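# Pass a ball along gutters into a roofed box

## Task

Get the ball out of the gutter where it starts and into the roofed, one-side-open box located at a different arm; the ball may be poured gutter to gutter and then into the box. The box must stay essentially where it is, with no noticeable sliding, lifting, rotation or tipping. The ball must never drop noticeably beneath the table-top level unless a robot is carrying it. A gutter only retains the ball while its open end stays above its other end; with the handle pointing straight up the ball rolls out. Arm bases (metres, heading in degrees counter-clockwise from +x): arm1 x=-1.71 y=+0.55 z=+0.92 facing -13; arm2 x=+0.00 y=+0.09 z=+0.92 facing -88; arm3 x=+1.71 y=+0.30 z=+0.94 facing -166. At the end every gripper must have released and moved away, and the ball must rest in the box without any robot holding it there. Nothing may be knocked or placed outside the work area.

## Robot and tools

Setup: three identical i2rt Big YAM arms, arm1, arm2 and arm3, each with six revolute joints, a two-finger gripper and a wrist camera (arm1_cam_wrist, arm2_cam_wrist, arm3_cam_wrist). Fixed room cameras: cam_end_1, cam_end_2, cam_gap_1, cam_gap_2, cam_side, cam_top. The hand can reach roughly 1.0 m out from the joint1 axis. A loose object may occasionally get a brief shove from outside.

Frame: one world frame for everything, origin on the floor, +z up. The hand point lies halfway between the fingertips; its z axis runs along the fingers and the fingers close along its y axis. With joints 1 and 6 at 0 and the hand level and pointing forward, the wrist camera rides on top of the hand looking toward the fingertips.

Joints (all absolute targets, radians except the gripper; tolerance for counting as reached in brackets):
- joint1_rad -2.879 to 2.879 (±0.045): rotation about the base, positive = counter-clockwise seen from above; 0 extends the arm along the base heading.
- joint2_rad 0 to 3.141 (±0.14): shoulder; 0 has the upper arm pointing back roughly horizontal, increasing raises it and then brings it forward.
- joint3_rad 0 to 3.019 (±0.09): elbow; 0 is fully folded, increasing opens it.
- joint4_rad -1.692 to 1.57 (±0.055): hand pitch, positive tilts fingers up.
- joint5_rad -1.57 to 1.57 (±0.03): sideways hand swing, positive toward the arm's right.
- joint6_rad -2.094 to 2.094 (±0.035): hand roll, positive clockwise viewed from behind the hand.
- gripper_m 0 to 0.093 (±0.003): fingertip gap in metres. Grip force tops out near 50-62 N per pad, lower on some grippers.
Joints move at different speeds, so the hand can sweep a wide arc between postures.

Tool execute_actions: arguments actions (a list holding exactly one action, or empty to just observe) and cameras (list of camera names, or "all"; omitted/null means all, [] means none). An action is an object keyed by arm name; each arm gets {"joints": {...}} with any subset of the keys above, each an absolute target, not an offset. Example: {"arm1": {"joints": {"gripper_m": 0.05}}, "arm2": {"joints": {"joint1_rad": 0.3}}}. All named motions begin together and may finish at different times; one action runs at most 15 s. A joint or arm not named may keep driving toward an earlier target. An unknown key, camera name or out-of-range number rejects the whole call and nothing moves. The result gives each robot's state plus one image per requested camera, taken at the end; the pictures line lists the cameras in image order.

Tool wait: seconds from 0 to 10; commands nothing new, returns state and images like an empty action.

Tool zoom_image: camera plus region [x0, y0, x1, y1] in pixels of that camera's latest full image, origin top-left, at most 504x504. Wrist images are 504x504 fisheye; room images are 896x504.

Tool finished_scene: scene number (1 or 2). Irreversible; call it only once the ball sits in the box untouched by any arm. Ending a reply without any tool call ends the run.

Result lines: joint_status reports how each joint of the last accepted action ended. off_target = came to rest short and may still be pushing. contact_stop or time_out = the joint stopped and holds there, except a time_out joint may keep a target (original, or one within 0.375, 0.375, 0.113, 0.225, 0.075, 0.3 rad of its position for joints 1-6) and resume if unblocked; on_its_own lists such uncommanded behaviour, where held at is the target, not the position. To relieve pushing, command the joint's reported position. "joint command not followed" plus a cause line means a self/inter-arm collision check blocked that arm's joint targets (gripper targets still run); those joints read not_followed and may be retried on later actions until valid. Empty calls never show that line. Very small target changes may produce no motion. A stop reported in a result cancels the rest of that reply's motion, wait and finished_scene calls. Joints under load slowly sag.

Hazards: the arms do not halt on contact and can push very hard. Hard squeezing between two arms fails and ends the run; hard hits can too. The anti-collision check may be late and ignores fingers, gripper housings and wrist cameras; nothing reports arm-to-arm touching. Objects touching arms are fine. Sustained pushing or holding heats motors: a MOTOR HOT warning appears from 85 °C, and at 100 °C the arm goes limp and drops (OVER-TEMPERATURE FAULT; its unfinished keys read limit_stop_at_motor_heat, so resend targets). Heat builds even while you are deliberating, since the robot holds the last command then. Avoid drops, slips, slams and collisions; keep the box undisturbed, keep the ball above table height, tilt gutters so the open end stays up until you mean to pour, and keep motion time short.

Each tool is called after "Emit:" in YAML: its name, and indented under it one key for each argument.

## Session

I'll start by looking at the current state and all cameras.

Emit:
execute_actions:
  actions: []

Scene clock: 0.00 s.
arm1.joint_positions: joint1_rad=-0.441 joint2_rad=+0.288 joint3_rad=+1.404 joint4_rad=-1.318 joint5_rad=+0.157 joint6_rad=+0.621 gripper_m=+0.095
arm1.joint_status: not commanded
arm1.hand: x=-1.6732 y=+0.4737 z=+1.5147 quat_wxyz=(-0.631, -0.508, -0.582, +0.073) (m; scene frame)
arm2.joint_positions: joint1_rad=-0.867 joint2_rad=+0.606 joint3_rad=+1.356 joint4_rad=-1.162 joint5_rad=-0.057 joint6_rad=+0.017 gripper_m=+0.094
arm2.joint_status: not commanded
arm2.hand: x=-0.1837 y=-0.0909 z=+1.4837 quat_wxyz=(-0.228, -0.777, -0.311, +0.497) (m; scene frame)
arm3.joint_positions: joint1_rad=+0.291 joint2_rad=+0.582 joint3_rad=+1.649 joint4_rad=-1.508 joint5_rad=-0.196 joint6_rad=+0.310 gripper_m=+0.095
arm3.joint_status: not commanded
arm3.hand: x=+1.6005 y=+0.1958 z=+1.5655 quat_wxyz=(-0.292, -0.832, -0.144, +0.450) (m; scene frame)
pictures: arm1_cam_wrist, arm2_cam_wrist, arm3_cam_wrist, cam_end_1, cam_end_2, cam_gap_1, cam_gap_2, cam_side, cam_top
Images, in order (width x height): arm1_cam_wrist 504x504, arm2_cam_wrist 504x504, arm3_cam_wrist 504x504, cam_end_1 896x504, cam_end_2 896x504, cam_gap_1 896x504, cam_gap_2 896x504, cam_side 896x504, cam_top 896x504.

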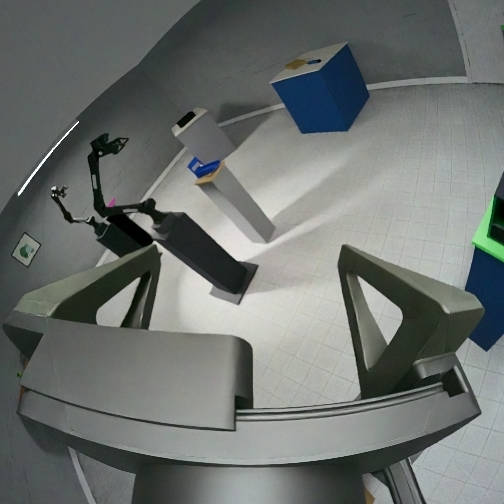

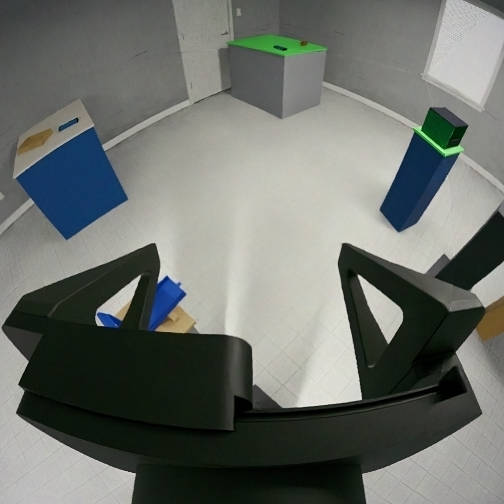

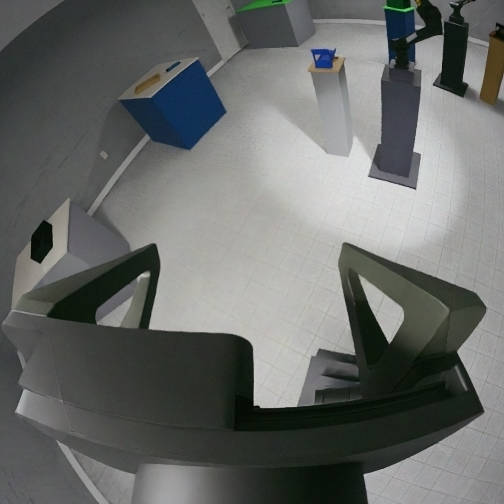

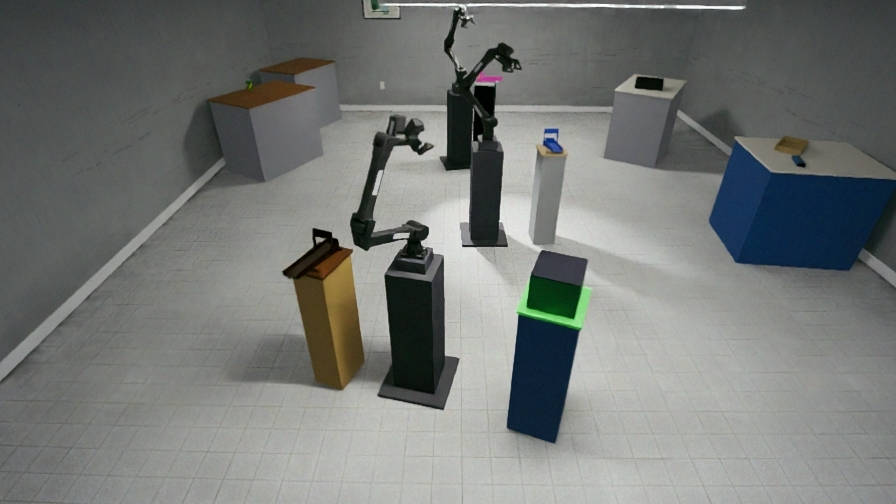

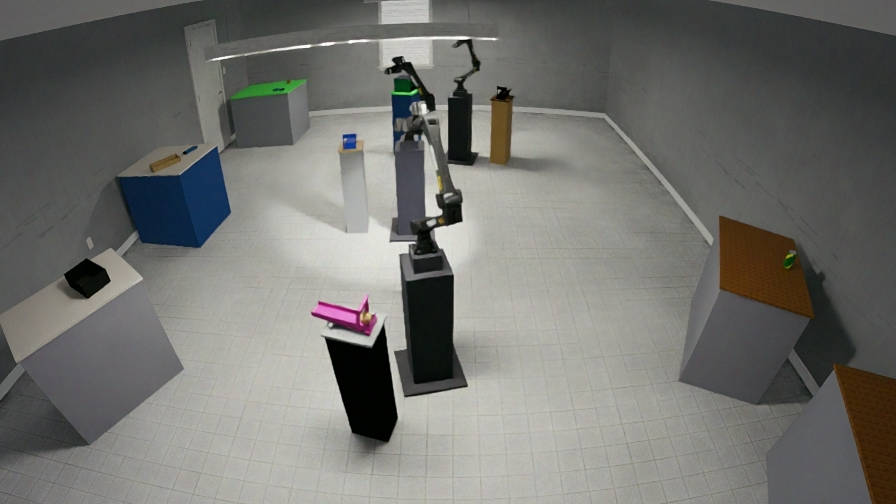

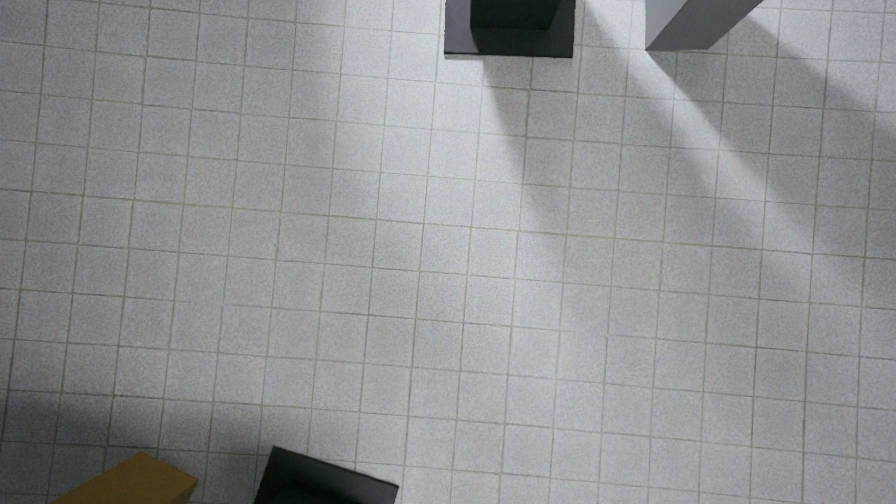

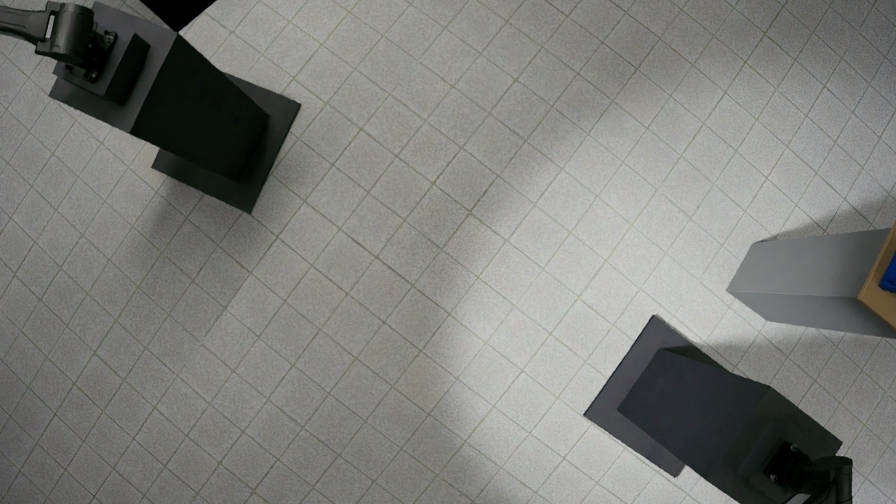

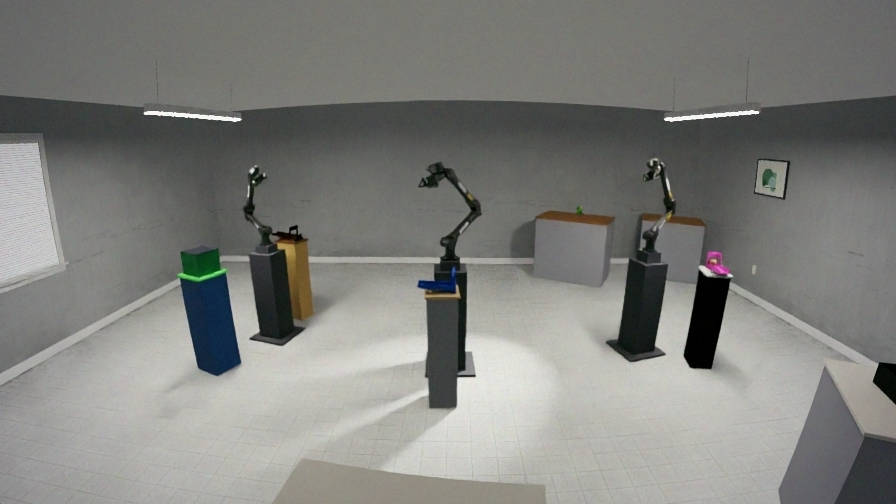

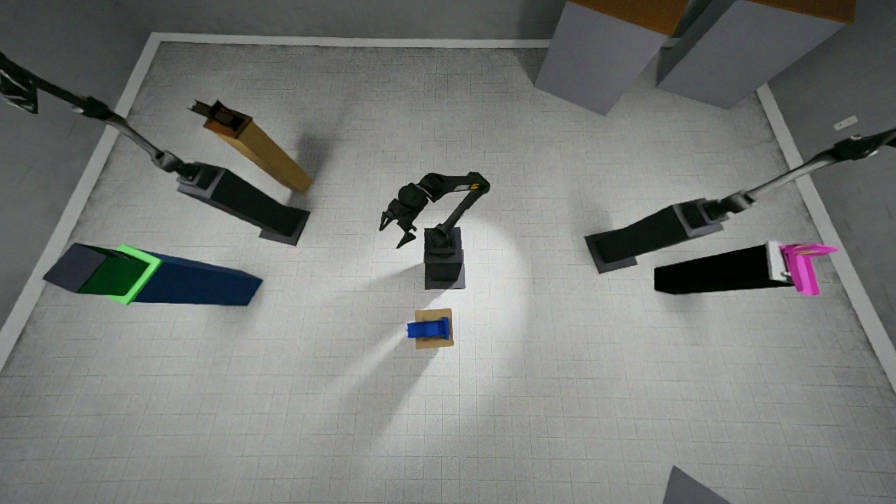

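Emit:
zoom_image:
  camera: "cam_end_2"
  region: [290, 270, 410, 360]

Emit:
zoom_image:
  camera: "cam_end_1"
  region: [260, 210, 620, 350]

Emit:
zoom_image:
  camera: "cam_side"
  region: [400, 250, 490, 310]

Emit:
zoom_image:
  camera: "cam_side"
  region: [670, 235, 760, 295]

Emit:
zoom_image:
  camera: "cam_side"
  region: [160, 210, 330, 300]

Region (290, 270, 410, 360) of cam_end_2's 896x504 image, scaled by 4.200, with more detail than that image has; it fills the top 378 rows of this view, and the rest is white.

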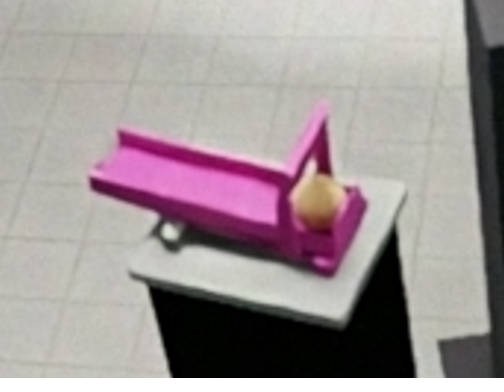

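Region (260, 210, 620, 350) of cam_end_1's 896x504 image, scaled by 1.400, with more detail than that image has.

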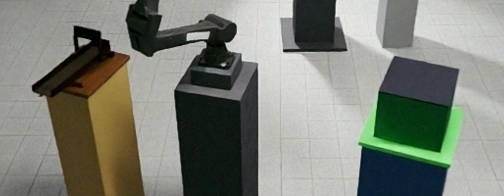

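Region (400, 250, 490, 310) of cam_side's 896x504 image, scaled by 5.600, with more detail than that image has.

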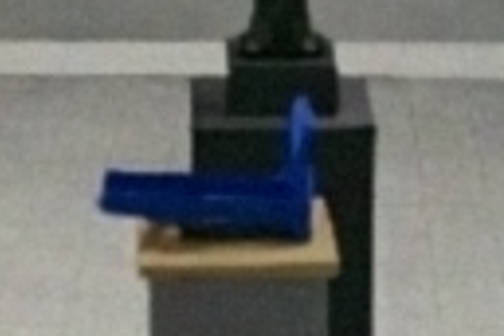

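Region (670, 235, 760, 295) of cam_side's 896x504 image, scaled by 5.600, with more detail than that image has.

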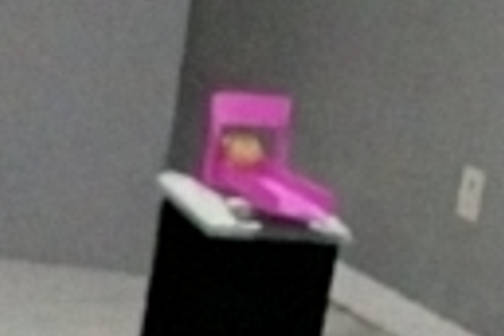

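Region (160, 210, 330, 300) of cam_side's 896x504 image, scaled by 2.965, with more detail than that image has; it fills the top 267 rows of this view, and the rest is white.

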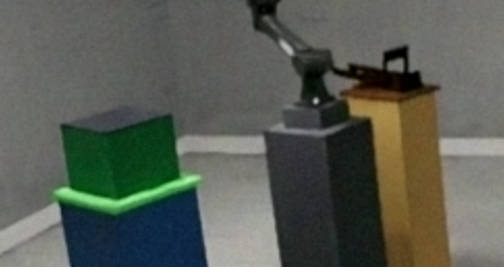

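Emit:
zoom_image:
  camera: "cam_top"
  region: [370, 160, 530, 360]

Emit:
zoom_image:
  camera: "cam_top"
  region: [570, 170, 870, 320]

Emit:
zoom_image:
  camera: "cam_top"
  region: [30, 80, 330, 320]

Region (370, 160, 530, 360) of cam_top's 896x504 image, scaled by 2.520, with more detail than that image has; it fills the left 403 columns of this view, and the rest is white.

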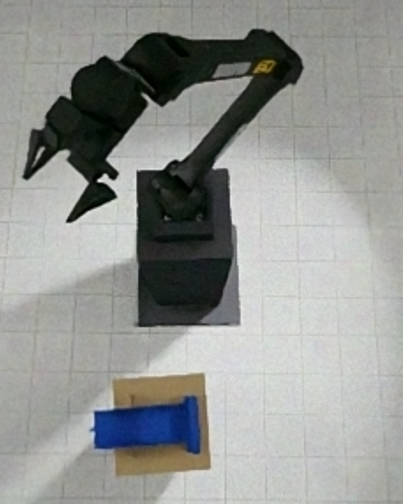

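Region (570, 170, 870, 320) of cam_top's 896x504 image, scaled by 1.680, with more detail than that image has.

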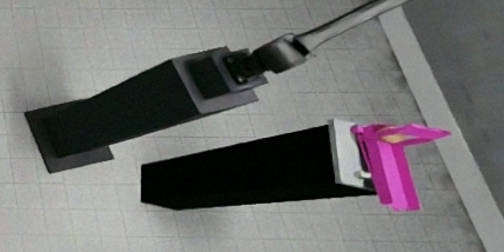

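Region (30, 80, 330, 320) of cam_top's 896x504 image, scaled by 1.680, with more detail than that image has; it fills the top 403 rows of this view, and the rest is white.

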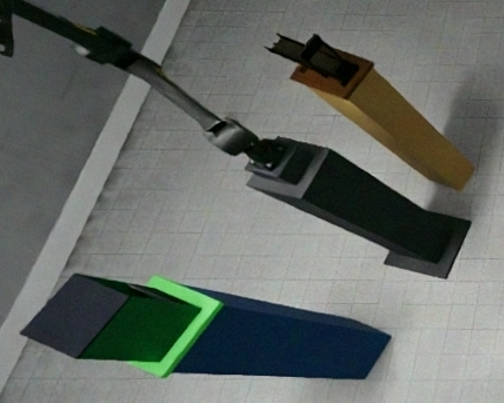

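Emit:
execute_actions:
  actions:
    - {"arm1":{"joints":{"joint1_rad":-1.69,"joint2_rad":0.9,"joint3_rad":1.0,"joint4_rad":-0.6,"joint5_rad":0,"joint6_rad":0}},"arm2":{"joints":{"joint1_rad":0.0,"joint2_rad":1.6,"joint3_rad":1.75,"joint4_rad":-1.6,"joint5_rad":0,"joint6_rad":0}},"arm3":{"joints":{"joint1_rad":2.25,"joint2_rad":1.6,"joint3_rad":1.75,"joint4_rad":-1.6,"joint5_rad":0,"joint6_rad":0}}}
  cameras: ["arm1_cam_wrist","arm2_cam_wrist","arm3_cam_wrist","cam_side","cam_top"]

Scene clock: 4.30 s.
arm1.joint_positions: joint1_rad=-1.684 joint2_rad=+0.900 joint3_rad=+0.993 joint4_rad=-0.618 joint5_rad=+0.000 joint6_rad=+0.015 gripper_m=+0.095
arm1.joint_status: all done
arm1.hand: x=-1.8671 y=+0.1423 z=+1.2943 quat_wxyz=(-0.291, -0.716, -0.492, +0.401) (m; scene frame)
arm2.joint_positions: joint1_rad=+0.011 joint2_rad=+1.619 joint3_rad=+1.734 joint4_rad=-1.592 joint5_rad=+0.000 joint6_rad=+0.008 gripper_m=+0.094
arm2.joint_status: all done
arm2.hand: x=+0.0244 y=-0.4223 z=+1.2264 quat_wxyz=(-0.038, -0.690, -0.722, +0.031) (m; scene frame)
arm3.joint_positions: joint1_rad=+2.256 joint2_rad=+1.604 joint3_rad=+1.740 joint4_rad=-1.592 joint5_rad=+0.000 joint6_rad=+0.006 gripper_m=+0.095
arm3.joint_status: all done
arm3.hand: x=+2.1181 y=-0.0080 z=+1.2570 quat_wxyz=(-0.057, -0.320, -0.945, +0.016) (m; scene frame)
pictures: arm1_cam_wrist, arm2_cam_wrist, arm3_cam_wrist, cam_side, cam_top
Images, in order (width x height): arm1_cam_wrist 504x504, arm2_cam_wrist 504x504, arm3_cam_wrist 504x504, cam_side 896x504, cam_top 896x504.

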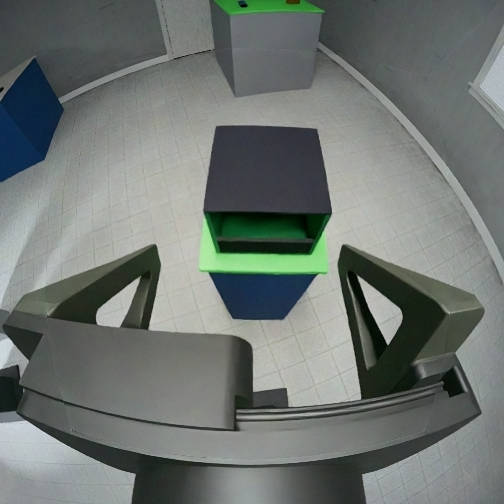

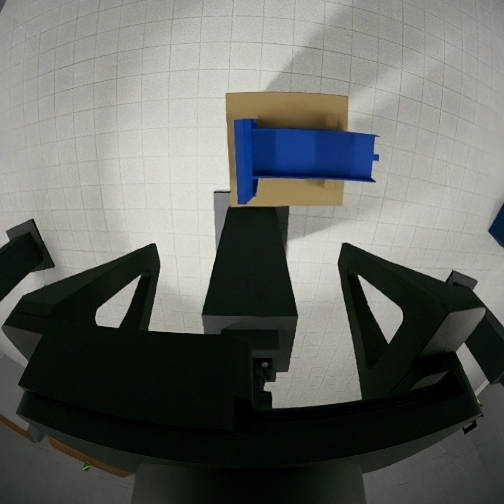

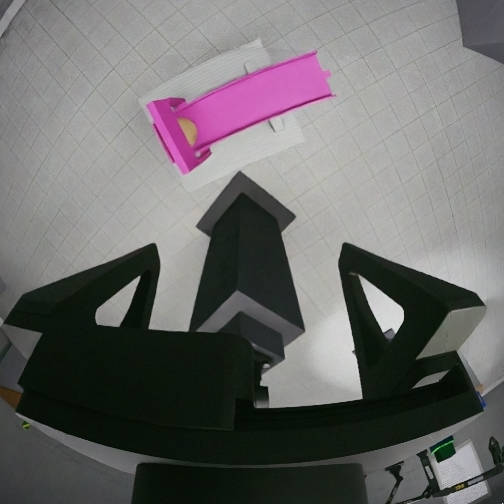

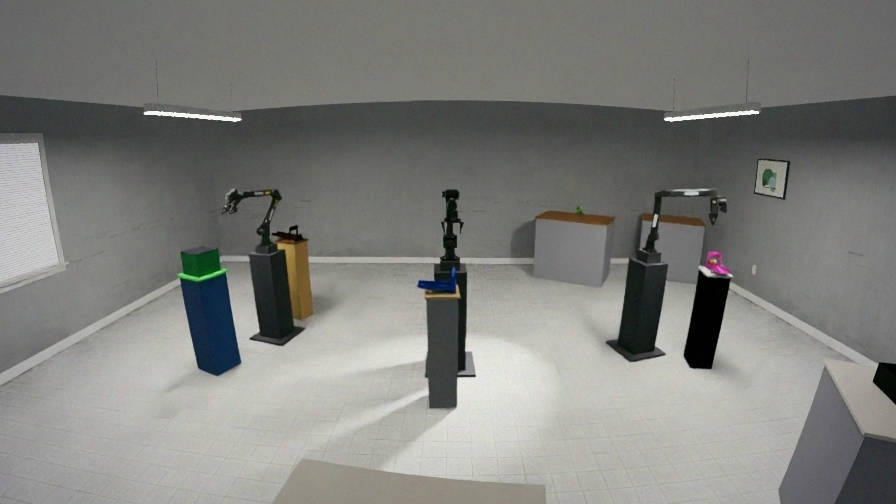

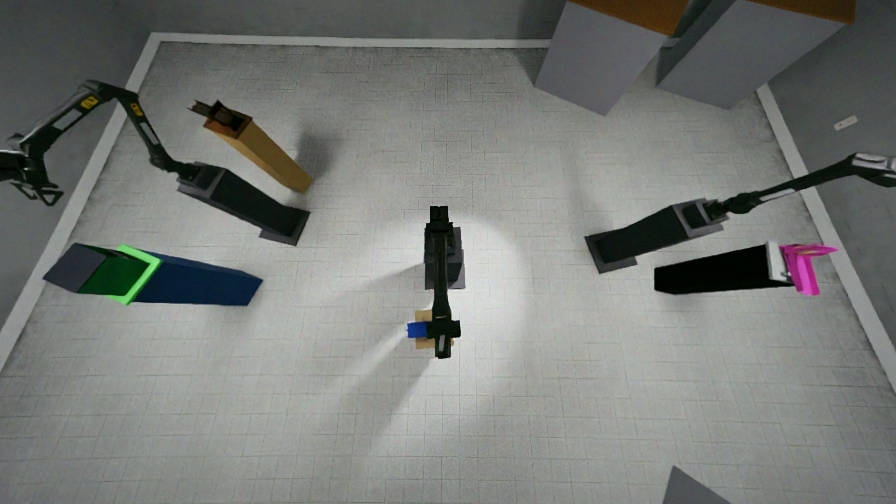

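Emit:
zoom_image:
  camera: "arm3_cam_wrist"
  region: [120, 20, 360, 220]

Emit:
zoom_image:
  camera: "arm2_cam_wrist"
  region: [180, 70, 400, 330]

Emit:
zoom_image:
  camera: "arm1_cam_wrist"
  region: [170, 100, 370, 300]

Region (120, 20, 360, 220) of arm3_cam_wrist's 504x504 image, scaled by 2.100, with more detail than that image has.

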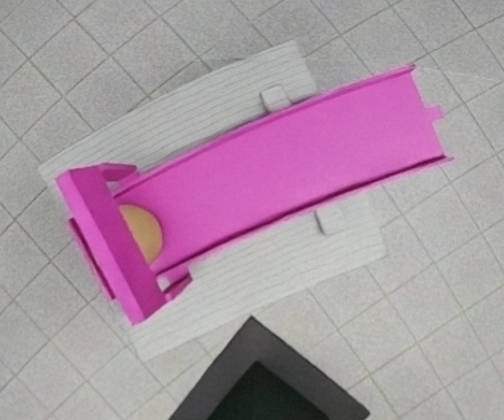

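Region (180, 70, 400, 330) of arm2_cam_wrist's 504x504 image, scaled by 1.938, with more detail than that image has; it fills the left 426 columns of this view, and the rest is white.

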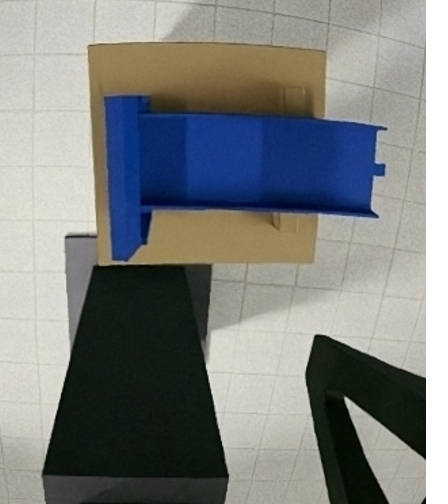

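Region (170, 100, 370, 300) of arm1_cam_wrist's 504x504 image, scaled by 2.520, with more detail than that image has.

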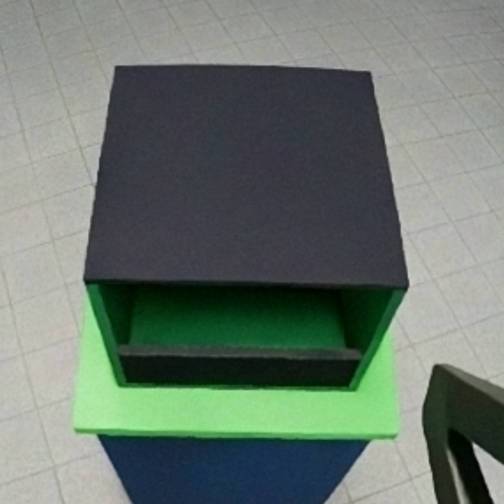

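Emit:
execute_actions:
  actions:
    - {"arm1":{"joints":{"joint4_rad":0.2}},"arm2":{"joints":{"joint3_rad":2.2}},"arm3":{"joints":{"joint2_rad":1.15}}}
  cameras: ["arm1_cam_wrist","arm2_cam_wrist","arm3_cam_wrist"]

Scene clock: 8.10 s.
arm1.joint_positions: joint1_rad=-1.684 joint2_rad=+0.900 joint3_rad=+0.993 joint4_rad=+0.181 joint5_rad=+0.000 joint6_rad=+0.015 gripper_m=+0.095
arm1.joint_status: all done
arm1.hand: x=-1.8777 y=+0.1184 z=+1.4837 quat_wxyz=(-0.463, -0.502, -0.342, +0.645) (m; scene frame)
arm2.joint_positions: joint1_rad=+0.011 joint2_rad=+1.591 joint3_rad=+2.163 joint4_rad=-1.597 joint5_rad=+0.000 joint6_rad=+0.008 gripper_m=+0.094
arm2.joint_status: all done
arm2.hand: x=+0.0250 y=-0.4576 z=+1.4265 quat_wxyz=(-0.200, -0.666, -0.695, +0.184) (m; scene frame)
arm3.joint_positions: joint1_rad=+2.256 joint2_rad=+1.157 joint3_rad=+1.740 joint4_rad=-1.596 joint5_rad=+0.000 joint6_rad=+0.006 gripper_m=+0.095
arm3.joint_status: all done
arm3.hand: x=+2.0148 y=+0.0685 z=+1.4481 quat_wxyz=(-0.264, -0.309, -0.910, +0.085) (m; scene frame)
pictures: arm1_cam_wrist, arm2_cam_wrist, arm3_cam_wrist
Images, in order (width x height): arm1_cam_wrist 504x504, arm2_cam_wrist 504x504, arm3_cam_wrist 504x504.

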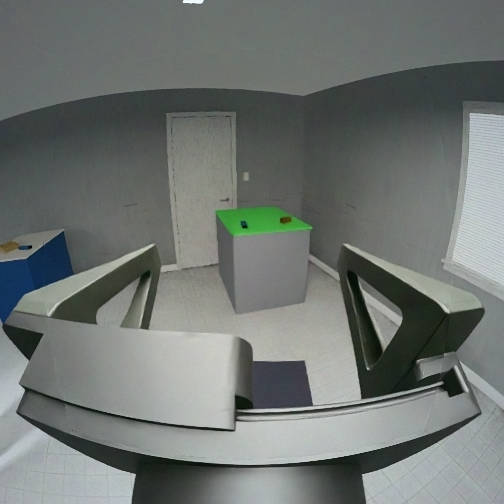

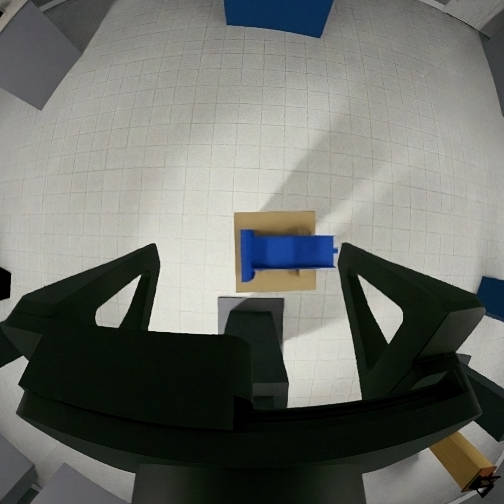

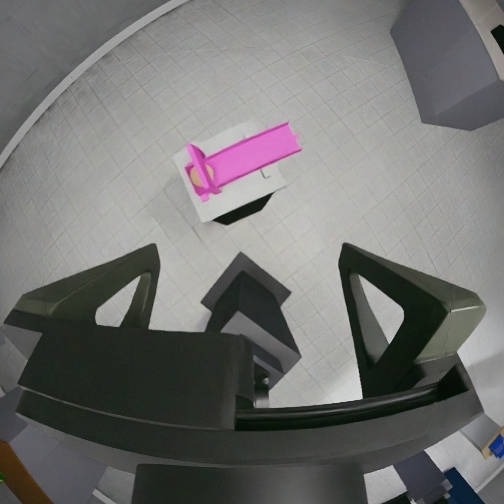

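Emit:
zoom_image:
  camera: "arm2_cam_wrist"
  region: [200, 190, 360, 330]

Emit:
zoom_image:
  camera: "arm3_cam_wrist"
  region: [160, 100, 320, 240]

Region (200, 190, 360, 330) of arm2_cam_wrist's 504x504 image, scaled by 3.150, with more detail than that image has; it fills the top 441 rows of this view, and the rest is white.

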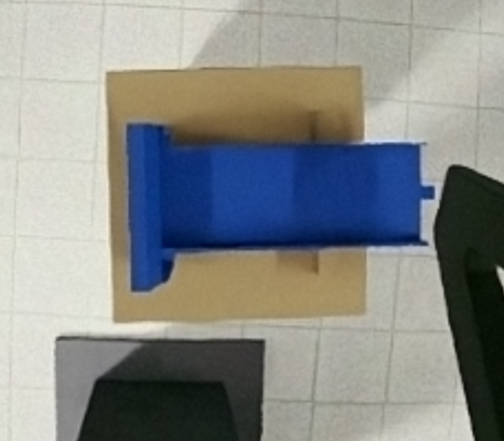

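Region (160, 100, 320, 240) of arm3_cam_wrist's 504x504 image, scaled by 3.150, with more detail than that image has; it fills the top 441 rows of this view, and the rest is white.

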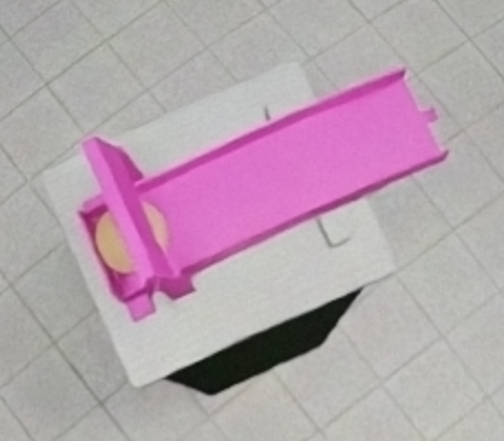

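Emit:
execute_actions:
  actions:
    - {"arm1":{"joints":{"joint2_rad":1.2,"joint3_rad":0.35,"joint4_rad":0.75}},"arm2":{"joints":{"joint1_rad":0.075,"joint2_rad":1.74,"joint3_rad":1.47,"joint4_rad":-1.285,"joint5_rad":0.17,"joint6_rad":0.03}},"arm3":{"joints":{"joint1_rad":2.485,"joint2_rad":1.84,"joint3_rad":1.61,"joint4_rad":-1.29,"joint5_rad":0.167,"joint6_rad":-0.2}}}
  cameras: ["arm1_cam_wrist","arm2_cam_wrist","arm3_cam_wrist","cam_side","cam_end_2"]

Scene clock: 20.20 s.
arm1.joint_positions: joint1_rad=-1.684 joint2_rad=+1.202 joint3_rad=+0.366 joint4_rad=+0.730 joint5_rad=+0.000 joint6_rad=+0.015 gripper_m=+0.095
arm1.joint_status: all done
arm1.hand: x=-1.8704 y=+0.1278 z=+1.1114 quat_wxyz=(-0.389, -0.616, -0.422, +0.539) (m; scene frame)
arm2.joint_positions: joint1_rad=+0.075 joint2_rad=+1.764 joint3_rad=+1.473 joint4_rad=-1.295 joint5_rad=+0.166 joint6_rad=+0.021 gripper_m=+0.094
arm2.joint_status: all done
arm2.hand: x=+0.0312 y=-0.4362 z=+1.0582 quat_wxyz=(+0.057, -0.670, -0.738, +0.056) (m; scene frame)
arm3.joint_positions: joint1_rad=+2.492 joint2_rad=+1.845 joint3_rad=+1.598 joint4_rad=-1.295 joint5_rad=+0.163 joint6_rad=-0.193 gripper_m=+0.095
arm3.joint_status: all done
arm3.hand: x=+2.2222 y=+0.0465 z=+1.0833 quat_wxyz=(+0.007, -0.110, -0.991, +0.080) (m; scene frame)
pictures: arm1_cam_wrist, arm2_cam_wrist, arm3_cam_wrist, cam_end_2, cam_side
Images, in order (width x height): arm1_cam_wrist 504x504, arm2_cam_wrist 504x504, arm3_cam_wrist 504x504, cam_end_2 896x504, cam_side 896x504.

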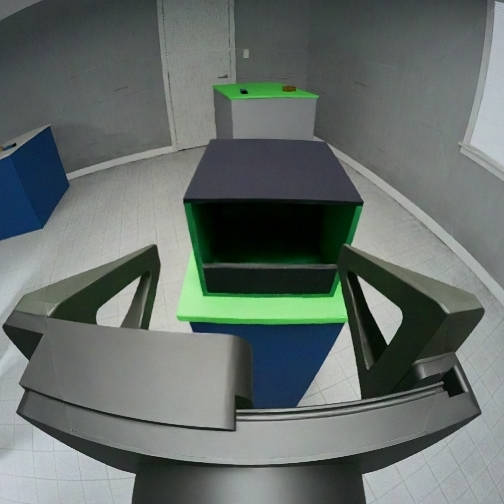

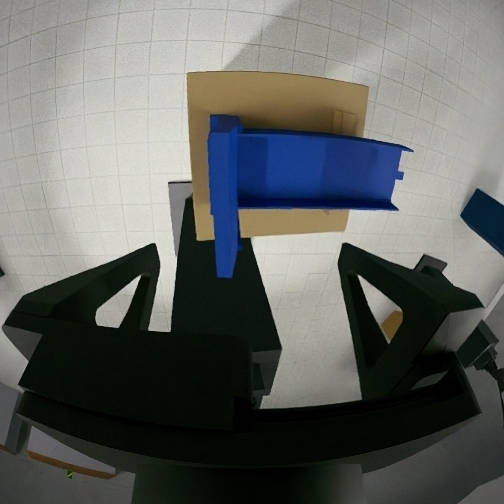

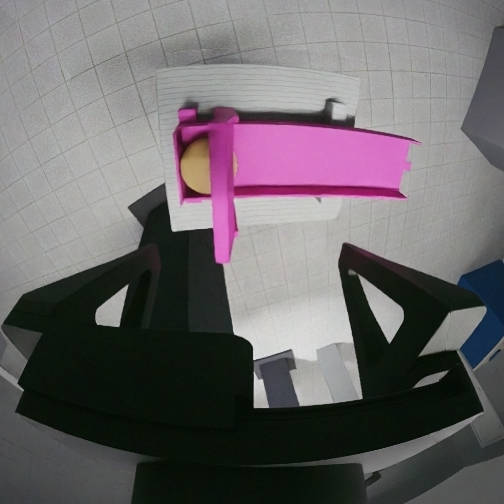

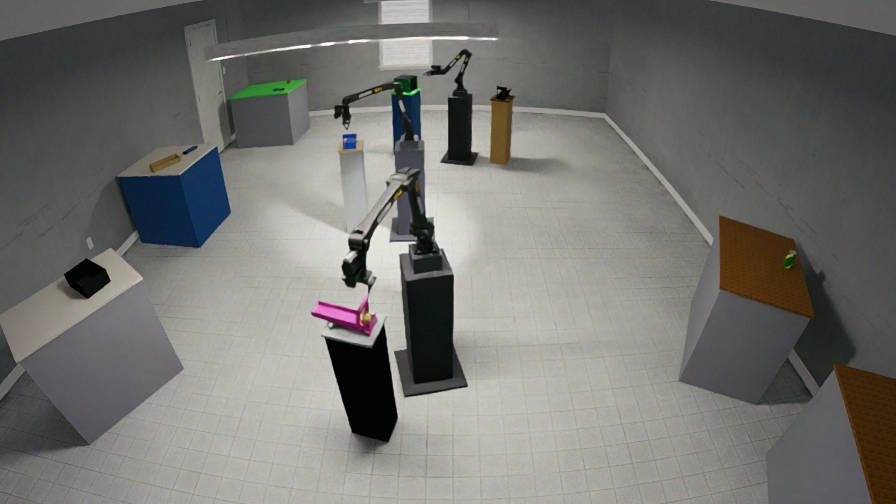

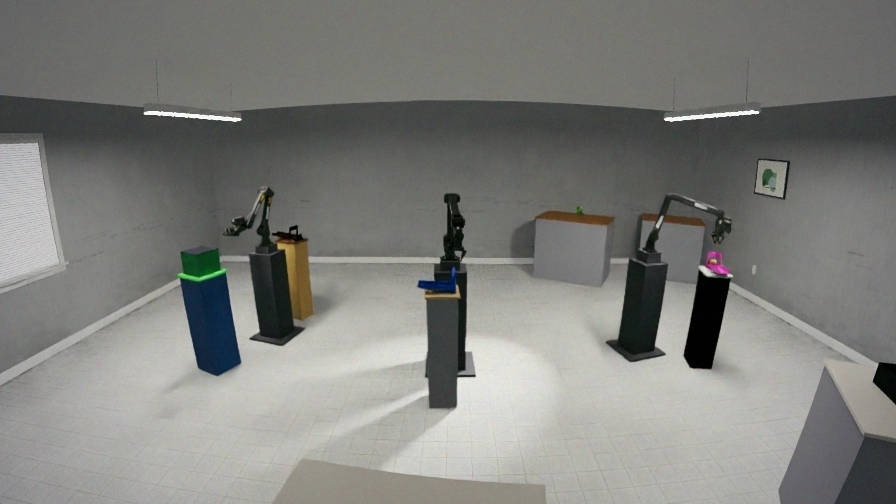

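Emit:
zoom_image:
  camera: "arm3_cam_wrist"
  region: [140, 50, 440, 290]

Emit:
zoom_image:
  camera: "arm2_cam_wrist"
  region: [140, 50, 440, 290]

Emit:
zoom_image:
  camera: "arm1_cam_wrist"
  region: [160, 120, 380, 340]

Emit:
zoom_image:
  camera: "cam_end_2"
  region: [295, 240, 415, 350]

Emit:
zoom_image:
  camera: "cam_side"
  region: [405, 220, 495, 310]

Region (140, 50, 440, 290) of arm3_cam_wrist's 504x504 image, scaled by 1.680, with more detail than that image has; it fills the top 403 rows of this view, and the rest is white.

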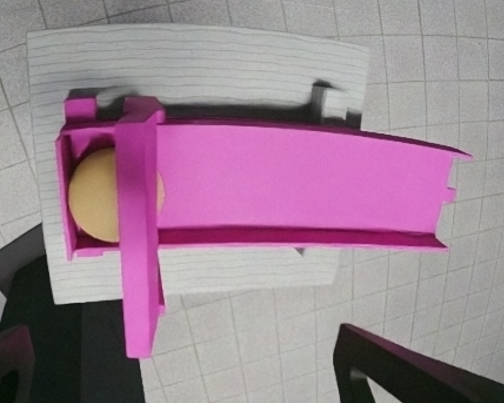

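Region (140, 50, 440, 290) of arm2_cam_wrist's 504x504 image, scaled by 1.680, with more detail than that image has; it fills the top 403 rows of this view, and the rest is white.

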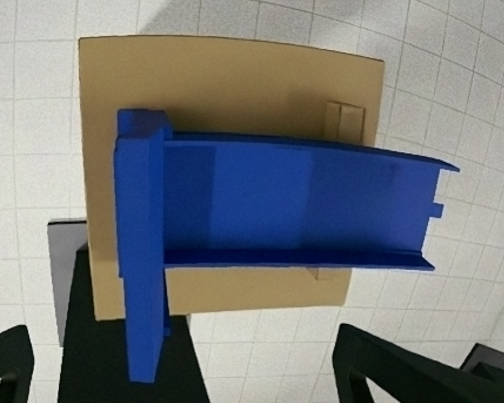

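Region (160, 120, 380, 340) of arm1_cam_wrist's 504x504 image, scaled by 2.291, with more detail than that image has.

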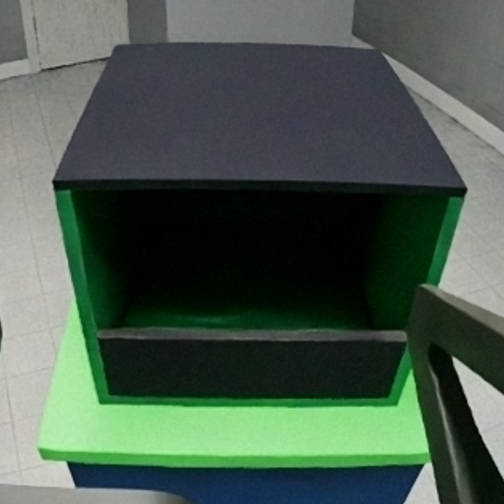

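Region (295, 240, 415, 350) of cam_end_2's 896x504 image, scaled by 4.200, with more detail than that image has; it fills the top 462 rows of this view, and the rest is white.

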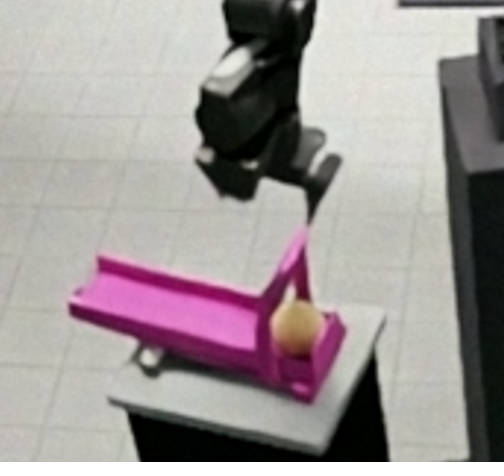

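Region (405, 220, 495, 310) of cam_side's 896x504 image, scaled by 5.600, with more detail than that image has.

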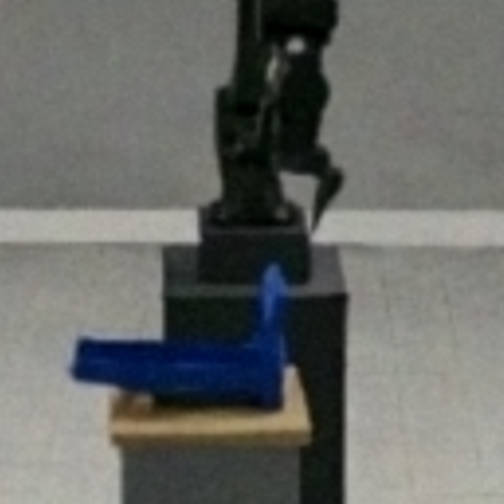

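Emit:
execute_actions:
  actions:
    - {"arm1":{"joints":{"joint1_rad":-0.3,"joint3_rad":1.4,"joint4_rad":-0.9}},"arm2":{"joints":{"joint1_rad":0.098,"joint2_rad":1.81,"joint3_rad":1.316,"joint4_rad":-1.06,"joint5_rad":0.214,"joint6_rad":0.05}},"arm3":{"joints":{"joint1_rad":2.506,"joint2_rad":1.927,"joint3_rad":1.447,"joint4_rad":-1.043,"joint5_rad":0.211,"joint6_rad":-0.158}}}
  cameras: ["arm2_cam_wrist","arm3_cam_wrist","cam_side","cam_end_2"]

Scene clock: 24.27 s.
arm1.joint_positions: joint1_rad=-0.302 joint2_rad=+1.201 joint3_rad=+1.339 joint4_rad=-0.886 joint5_rad=-0.001 joint6_rad=+0.013 gripper_m=+0.095
arm1.joint_status: all done
arm1.hand: x=-1.2840 y=+0.2904 z=+1.3148 quat_wxyz=(-0.392, -0.250, -0.880, +0.099) (m; scene frame)
arm2.joint_positions: joint1_rad=+0.088 joint2_rad=+1.802 joint3_rad=+1.314 joint4_rad=-1.070 joint5_rad=+0.210 joint6_rad=+0.041 gripper_m=+0.094
arm2.joint_status: all done
arm2.hand: x=+0.0302 y=-0.4289 z=+0.9844 quat_wxyz=(+0.059, -0.672, -0.733, +0.083) (m; scene frame)
arm3.joint_positions: joint1_rad=+2.500 joint2_rad=+1.936 joint3_rad=+1.444 joint4_rad=-1.052 joint5_rad=+0.207 joint6_rad=-0.165 gripper_m=+0.095
arm3.joint_status: all done
arm3.hand: x=+2.2192 y=+0.0456 z=+0.9808 quat_wxyz=(+0.013, -0.120, -0.988, +0.101) (m; scene frame)
pictures: arm2_cam_wrist, arm3_cam_wrist, cam_end_2, cam_side
Images, in order (width x height): arm2_cam_wrist 504x504, arm3_cam_wrist 504x504, cam_end_2 896x504, cam_side 896x504.

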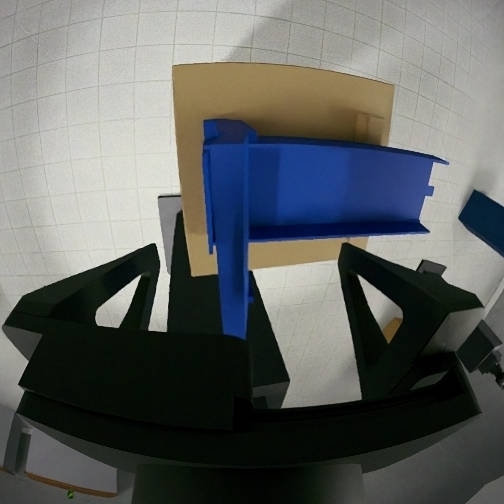

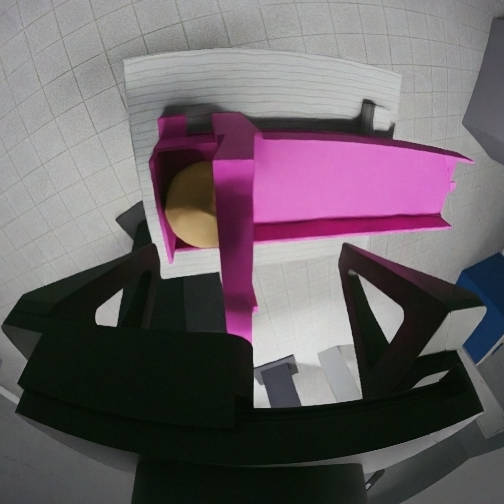

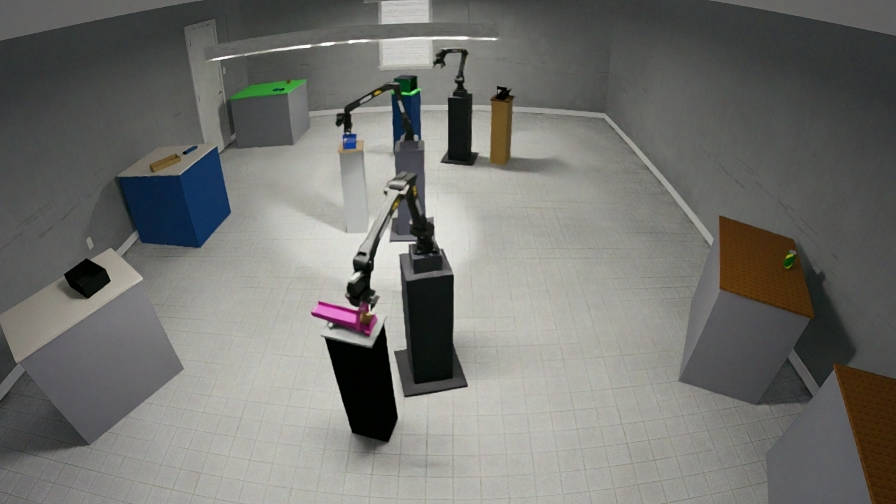

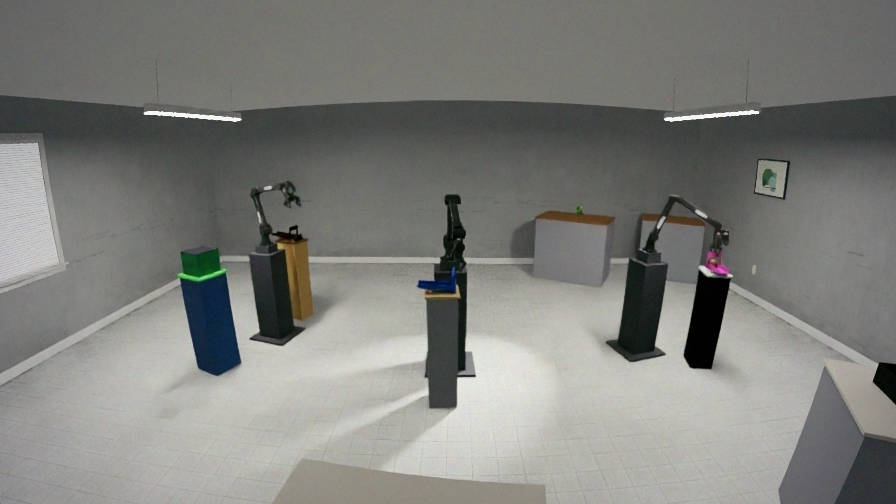

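Emit:
execute_actions:
  actions:
    - {"arm1":{"joints":{"joint1_rad":1.47,"joint2_rad":1.55,"joint3_rad":1.65,"joint4_rad":-1.55}},"arm2":{"joints":{"joint1_rad":0.11,"joint2_rad":1.835,"gripper_m":0.03}},"arm3":{"joints":{"joint1_rad":2.518,"gripper_m":0.003}}}
  cameras: ["arm1_cam_wrist","arm2_cam_wrist","arm3_cam_wrist"]

Scene clock: 26.47 s.
arm1.joint_positions: joint1_rad=+1.474 joint2_rad=+1.555 joint3_rad=+1.605 joint4_rad=-1.538 joint5_rad=-0.001 joint6_rad=+0.012 gripper_m=+0.095
arm1.joint_status: all done
arm1.hand: x=-1.5607 y=+1.0089 z=+1.2063 quat_wxyz=(-0.040, +0.576, -0.816, -0.023) (m; scene frame)
arm2.joint_positions: joint1_rad=+0.100 joint2_rad=+1.807 joint3_rad=+1.314 joint4_rad=-1.070 joint5_rad=+0.210 joint6_rad=+0.041 gripper_m=+0.030
arm2.joint_status: all done
arm2.hand: x=+0.0364 y=-0.4281 z=+0.9816 quat_wxyz=(+0.061, -0.668, -0.738, +0.082) (m; scene frame)
arm3.joint_positions: joint1_rad=+2.514 joint2_rad=+1.936 joint3_rad=+1.444 joint4_rad=-1.052 joint5_rad=+0.211 joint6_rad=-0.163 gripper_m=+0.012
arm3.joint_status: gripper_m off_target (ended at +0.012, target +0.003); the others done
arm3.hand: x=+2.2223 y=+0.0517 z=+0.9810 quat_wxyz=(+0.012, -0.114, -0.988, +0.104) (m; scene frame)
pictures: arm1_cam_wrist, arm2_cam_wrist, arm3_cam_wrist
Images, in order (width x height): arm1_cam_wrist 504x504, arm2_cam_wrist 504x504, arm3_cam_wrist 504x504.

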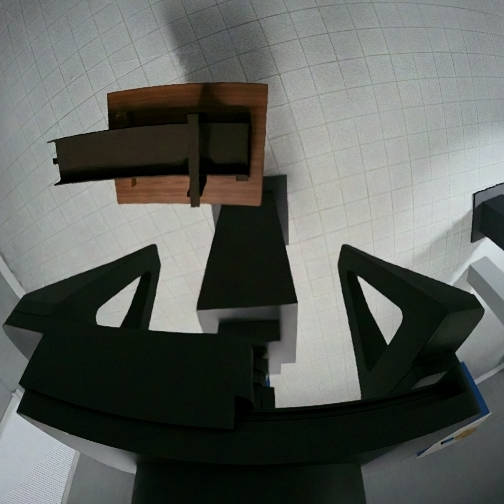

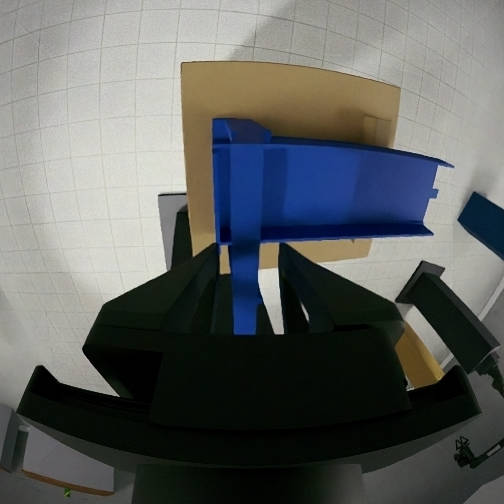

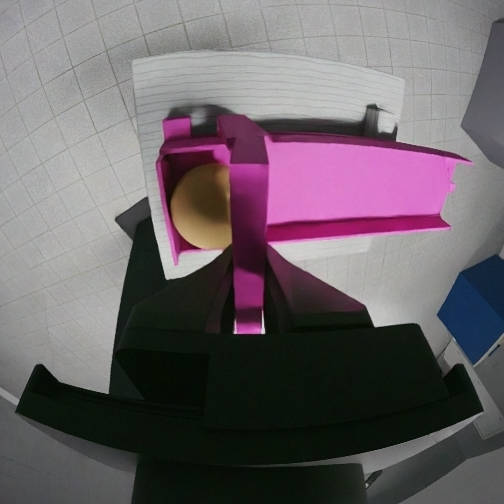

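Emit:
zoom_image:
  camera: "arm3_cam_wrist"
  region: [380, 120, 500, 250]

Emit:
zoom_image:
  camera: "arm3_cam_wrist"
  region: [130, 90, 330, 290]

Emit:
zoom_image:
  camera: "arm1_cam_wrist"
  region: [30, 60, 300, 230]

Region (380, 120, 500, 250) of arm3_cam_wrist's 504x504 image, scaled by 3.877, with more detail than that image has; it fills the left 465 columns of this view, and the rest is white.

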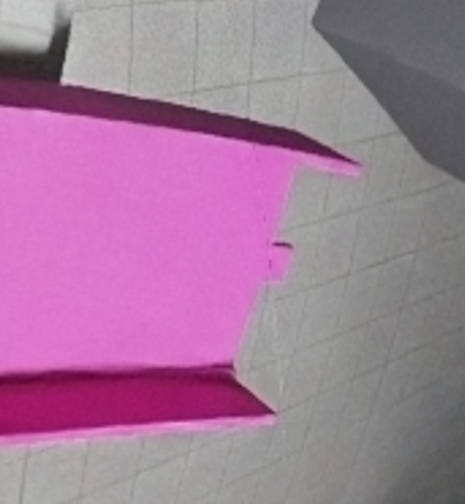

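Region (130, 90, 330, 290) of arm3_cam_wrist's 504x504 image, scaled by 2.520, with more detail than that image has.

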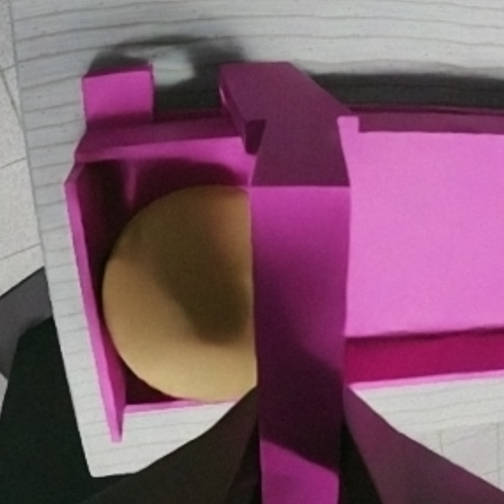

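Region (30, 60, 300, 230) of arm1_cam_wrist's 504x504 image, scaled by 1.867, with more detail than that image has; it fills the top 317 rows of this view, and the rest is white.

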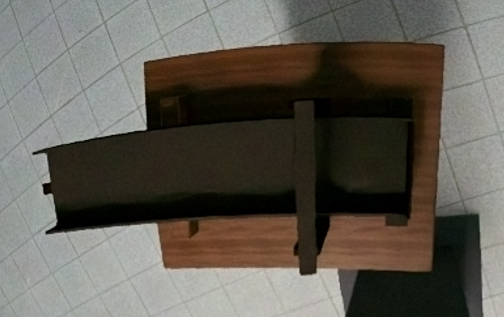

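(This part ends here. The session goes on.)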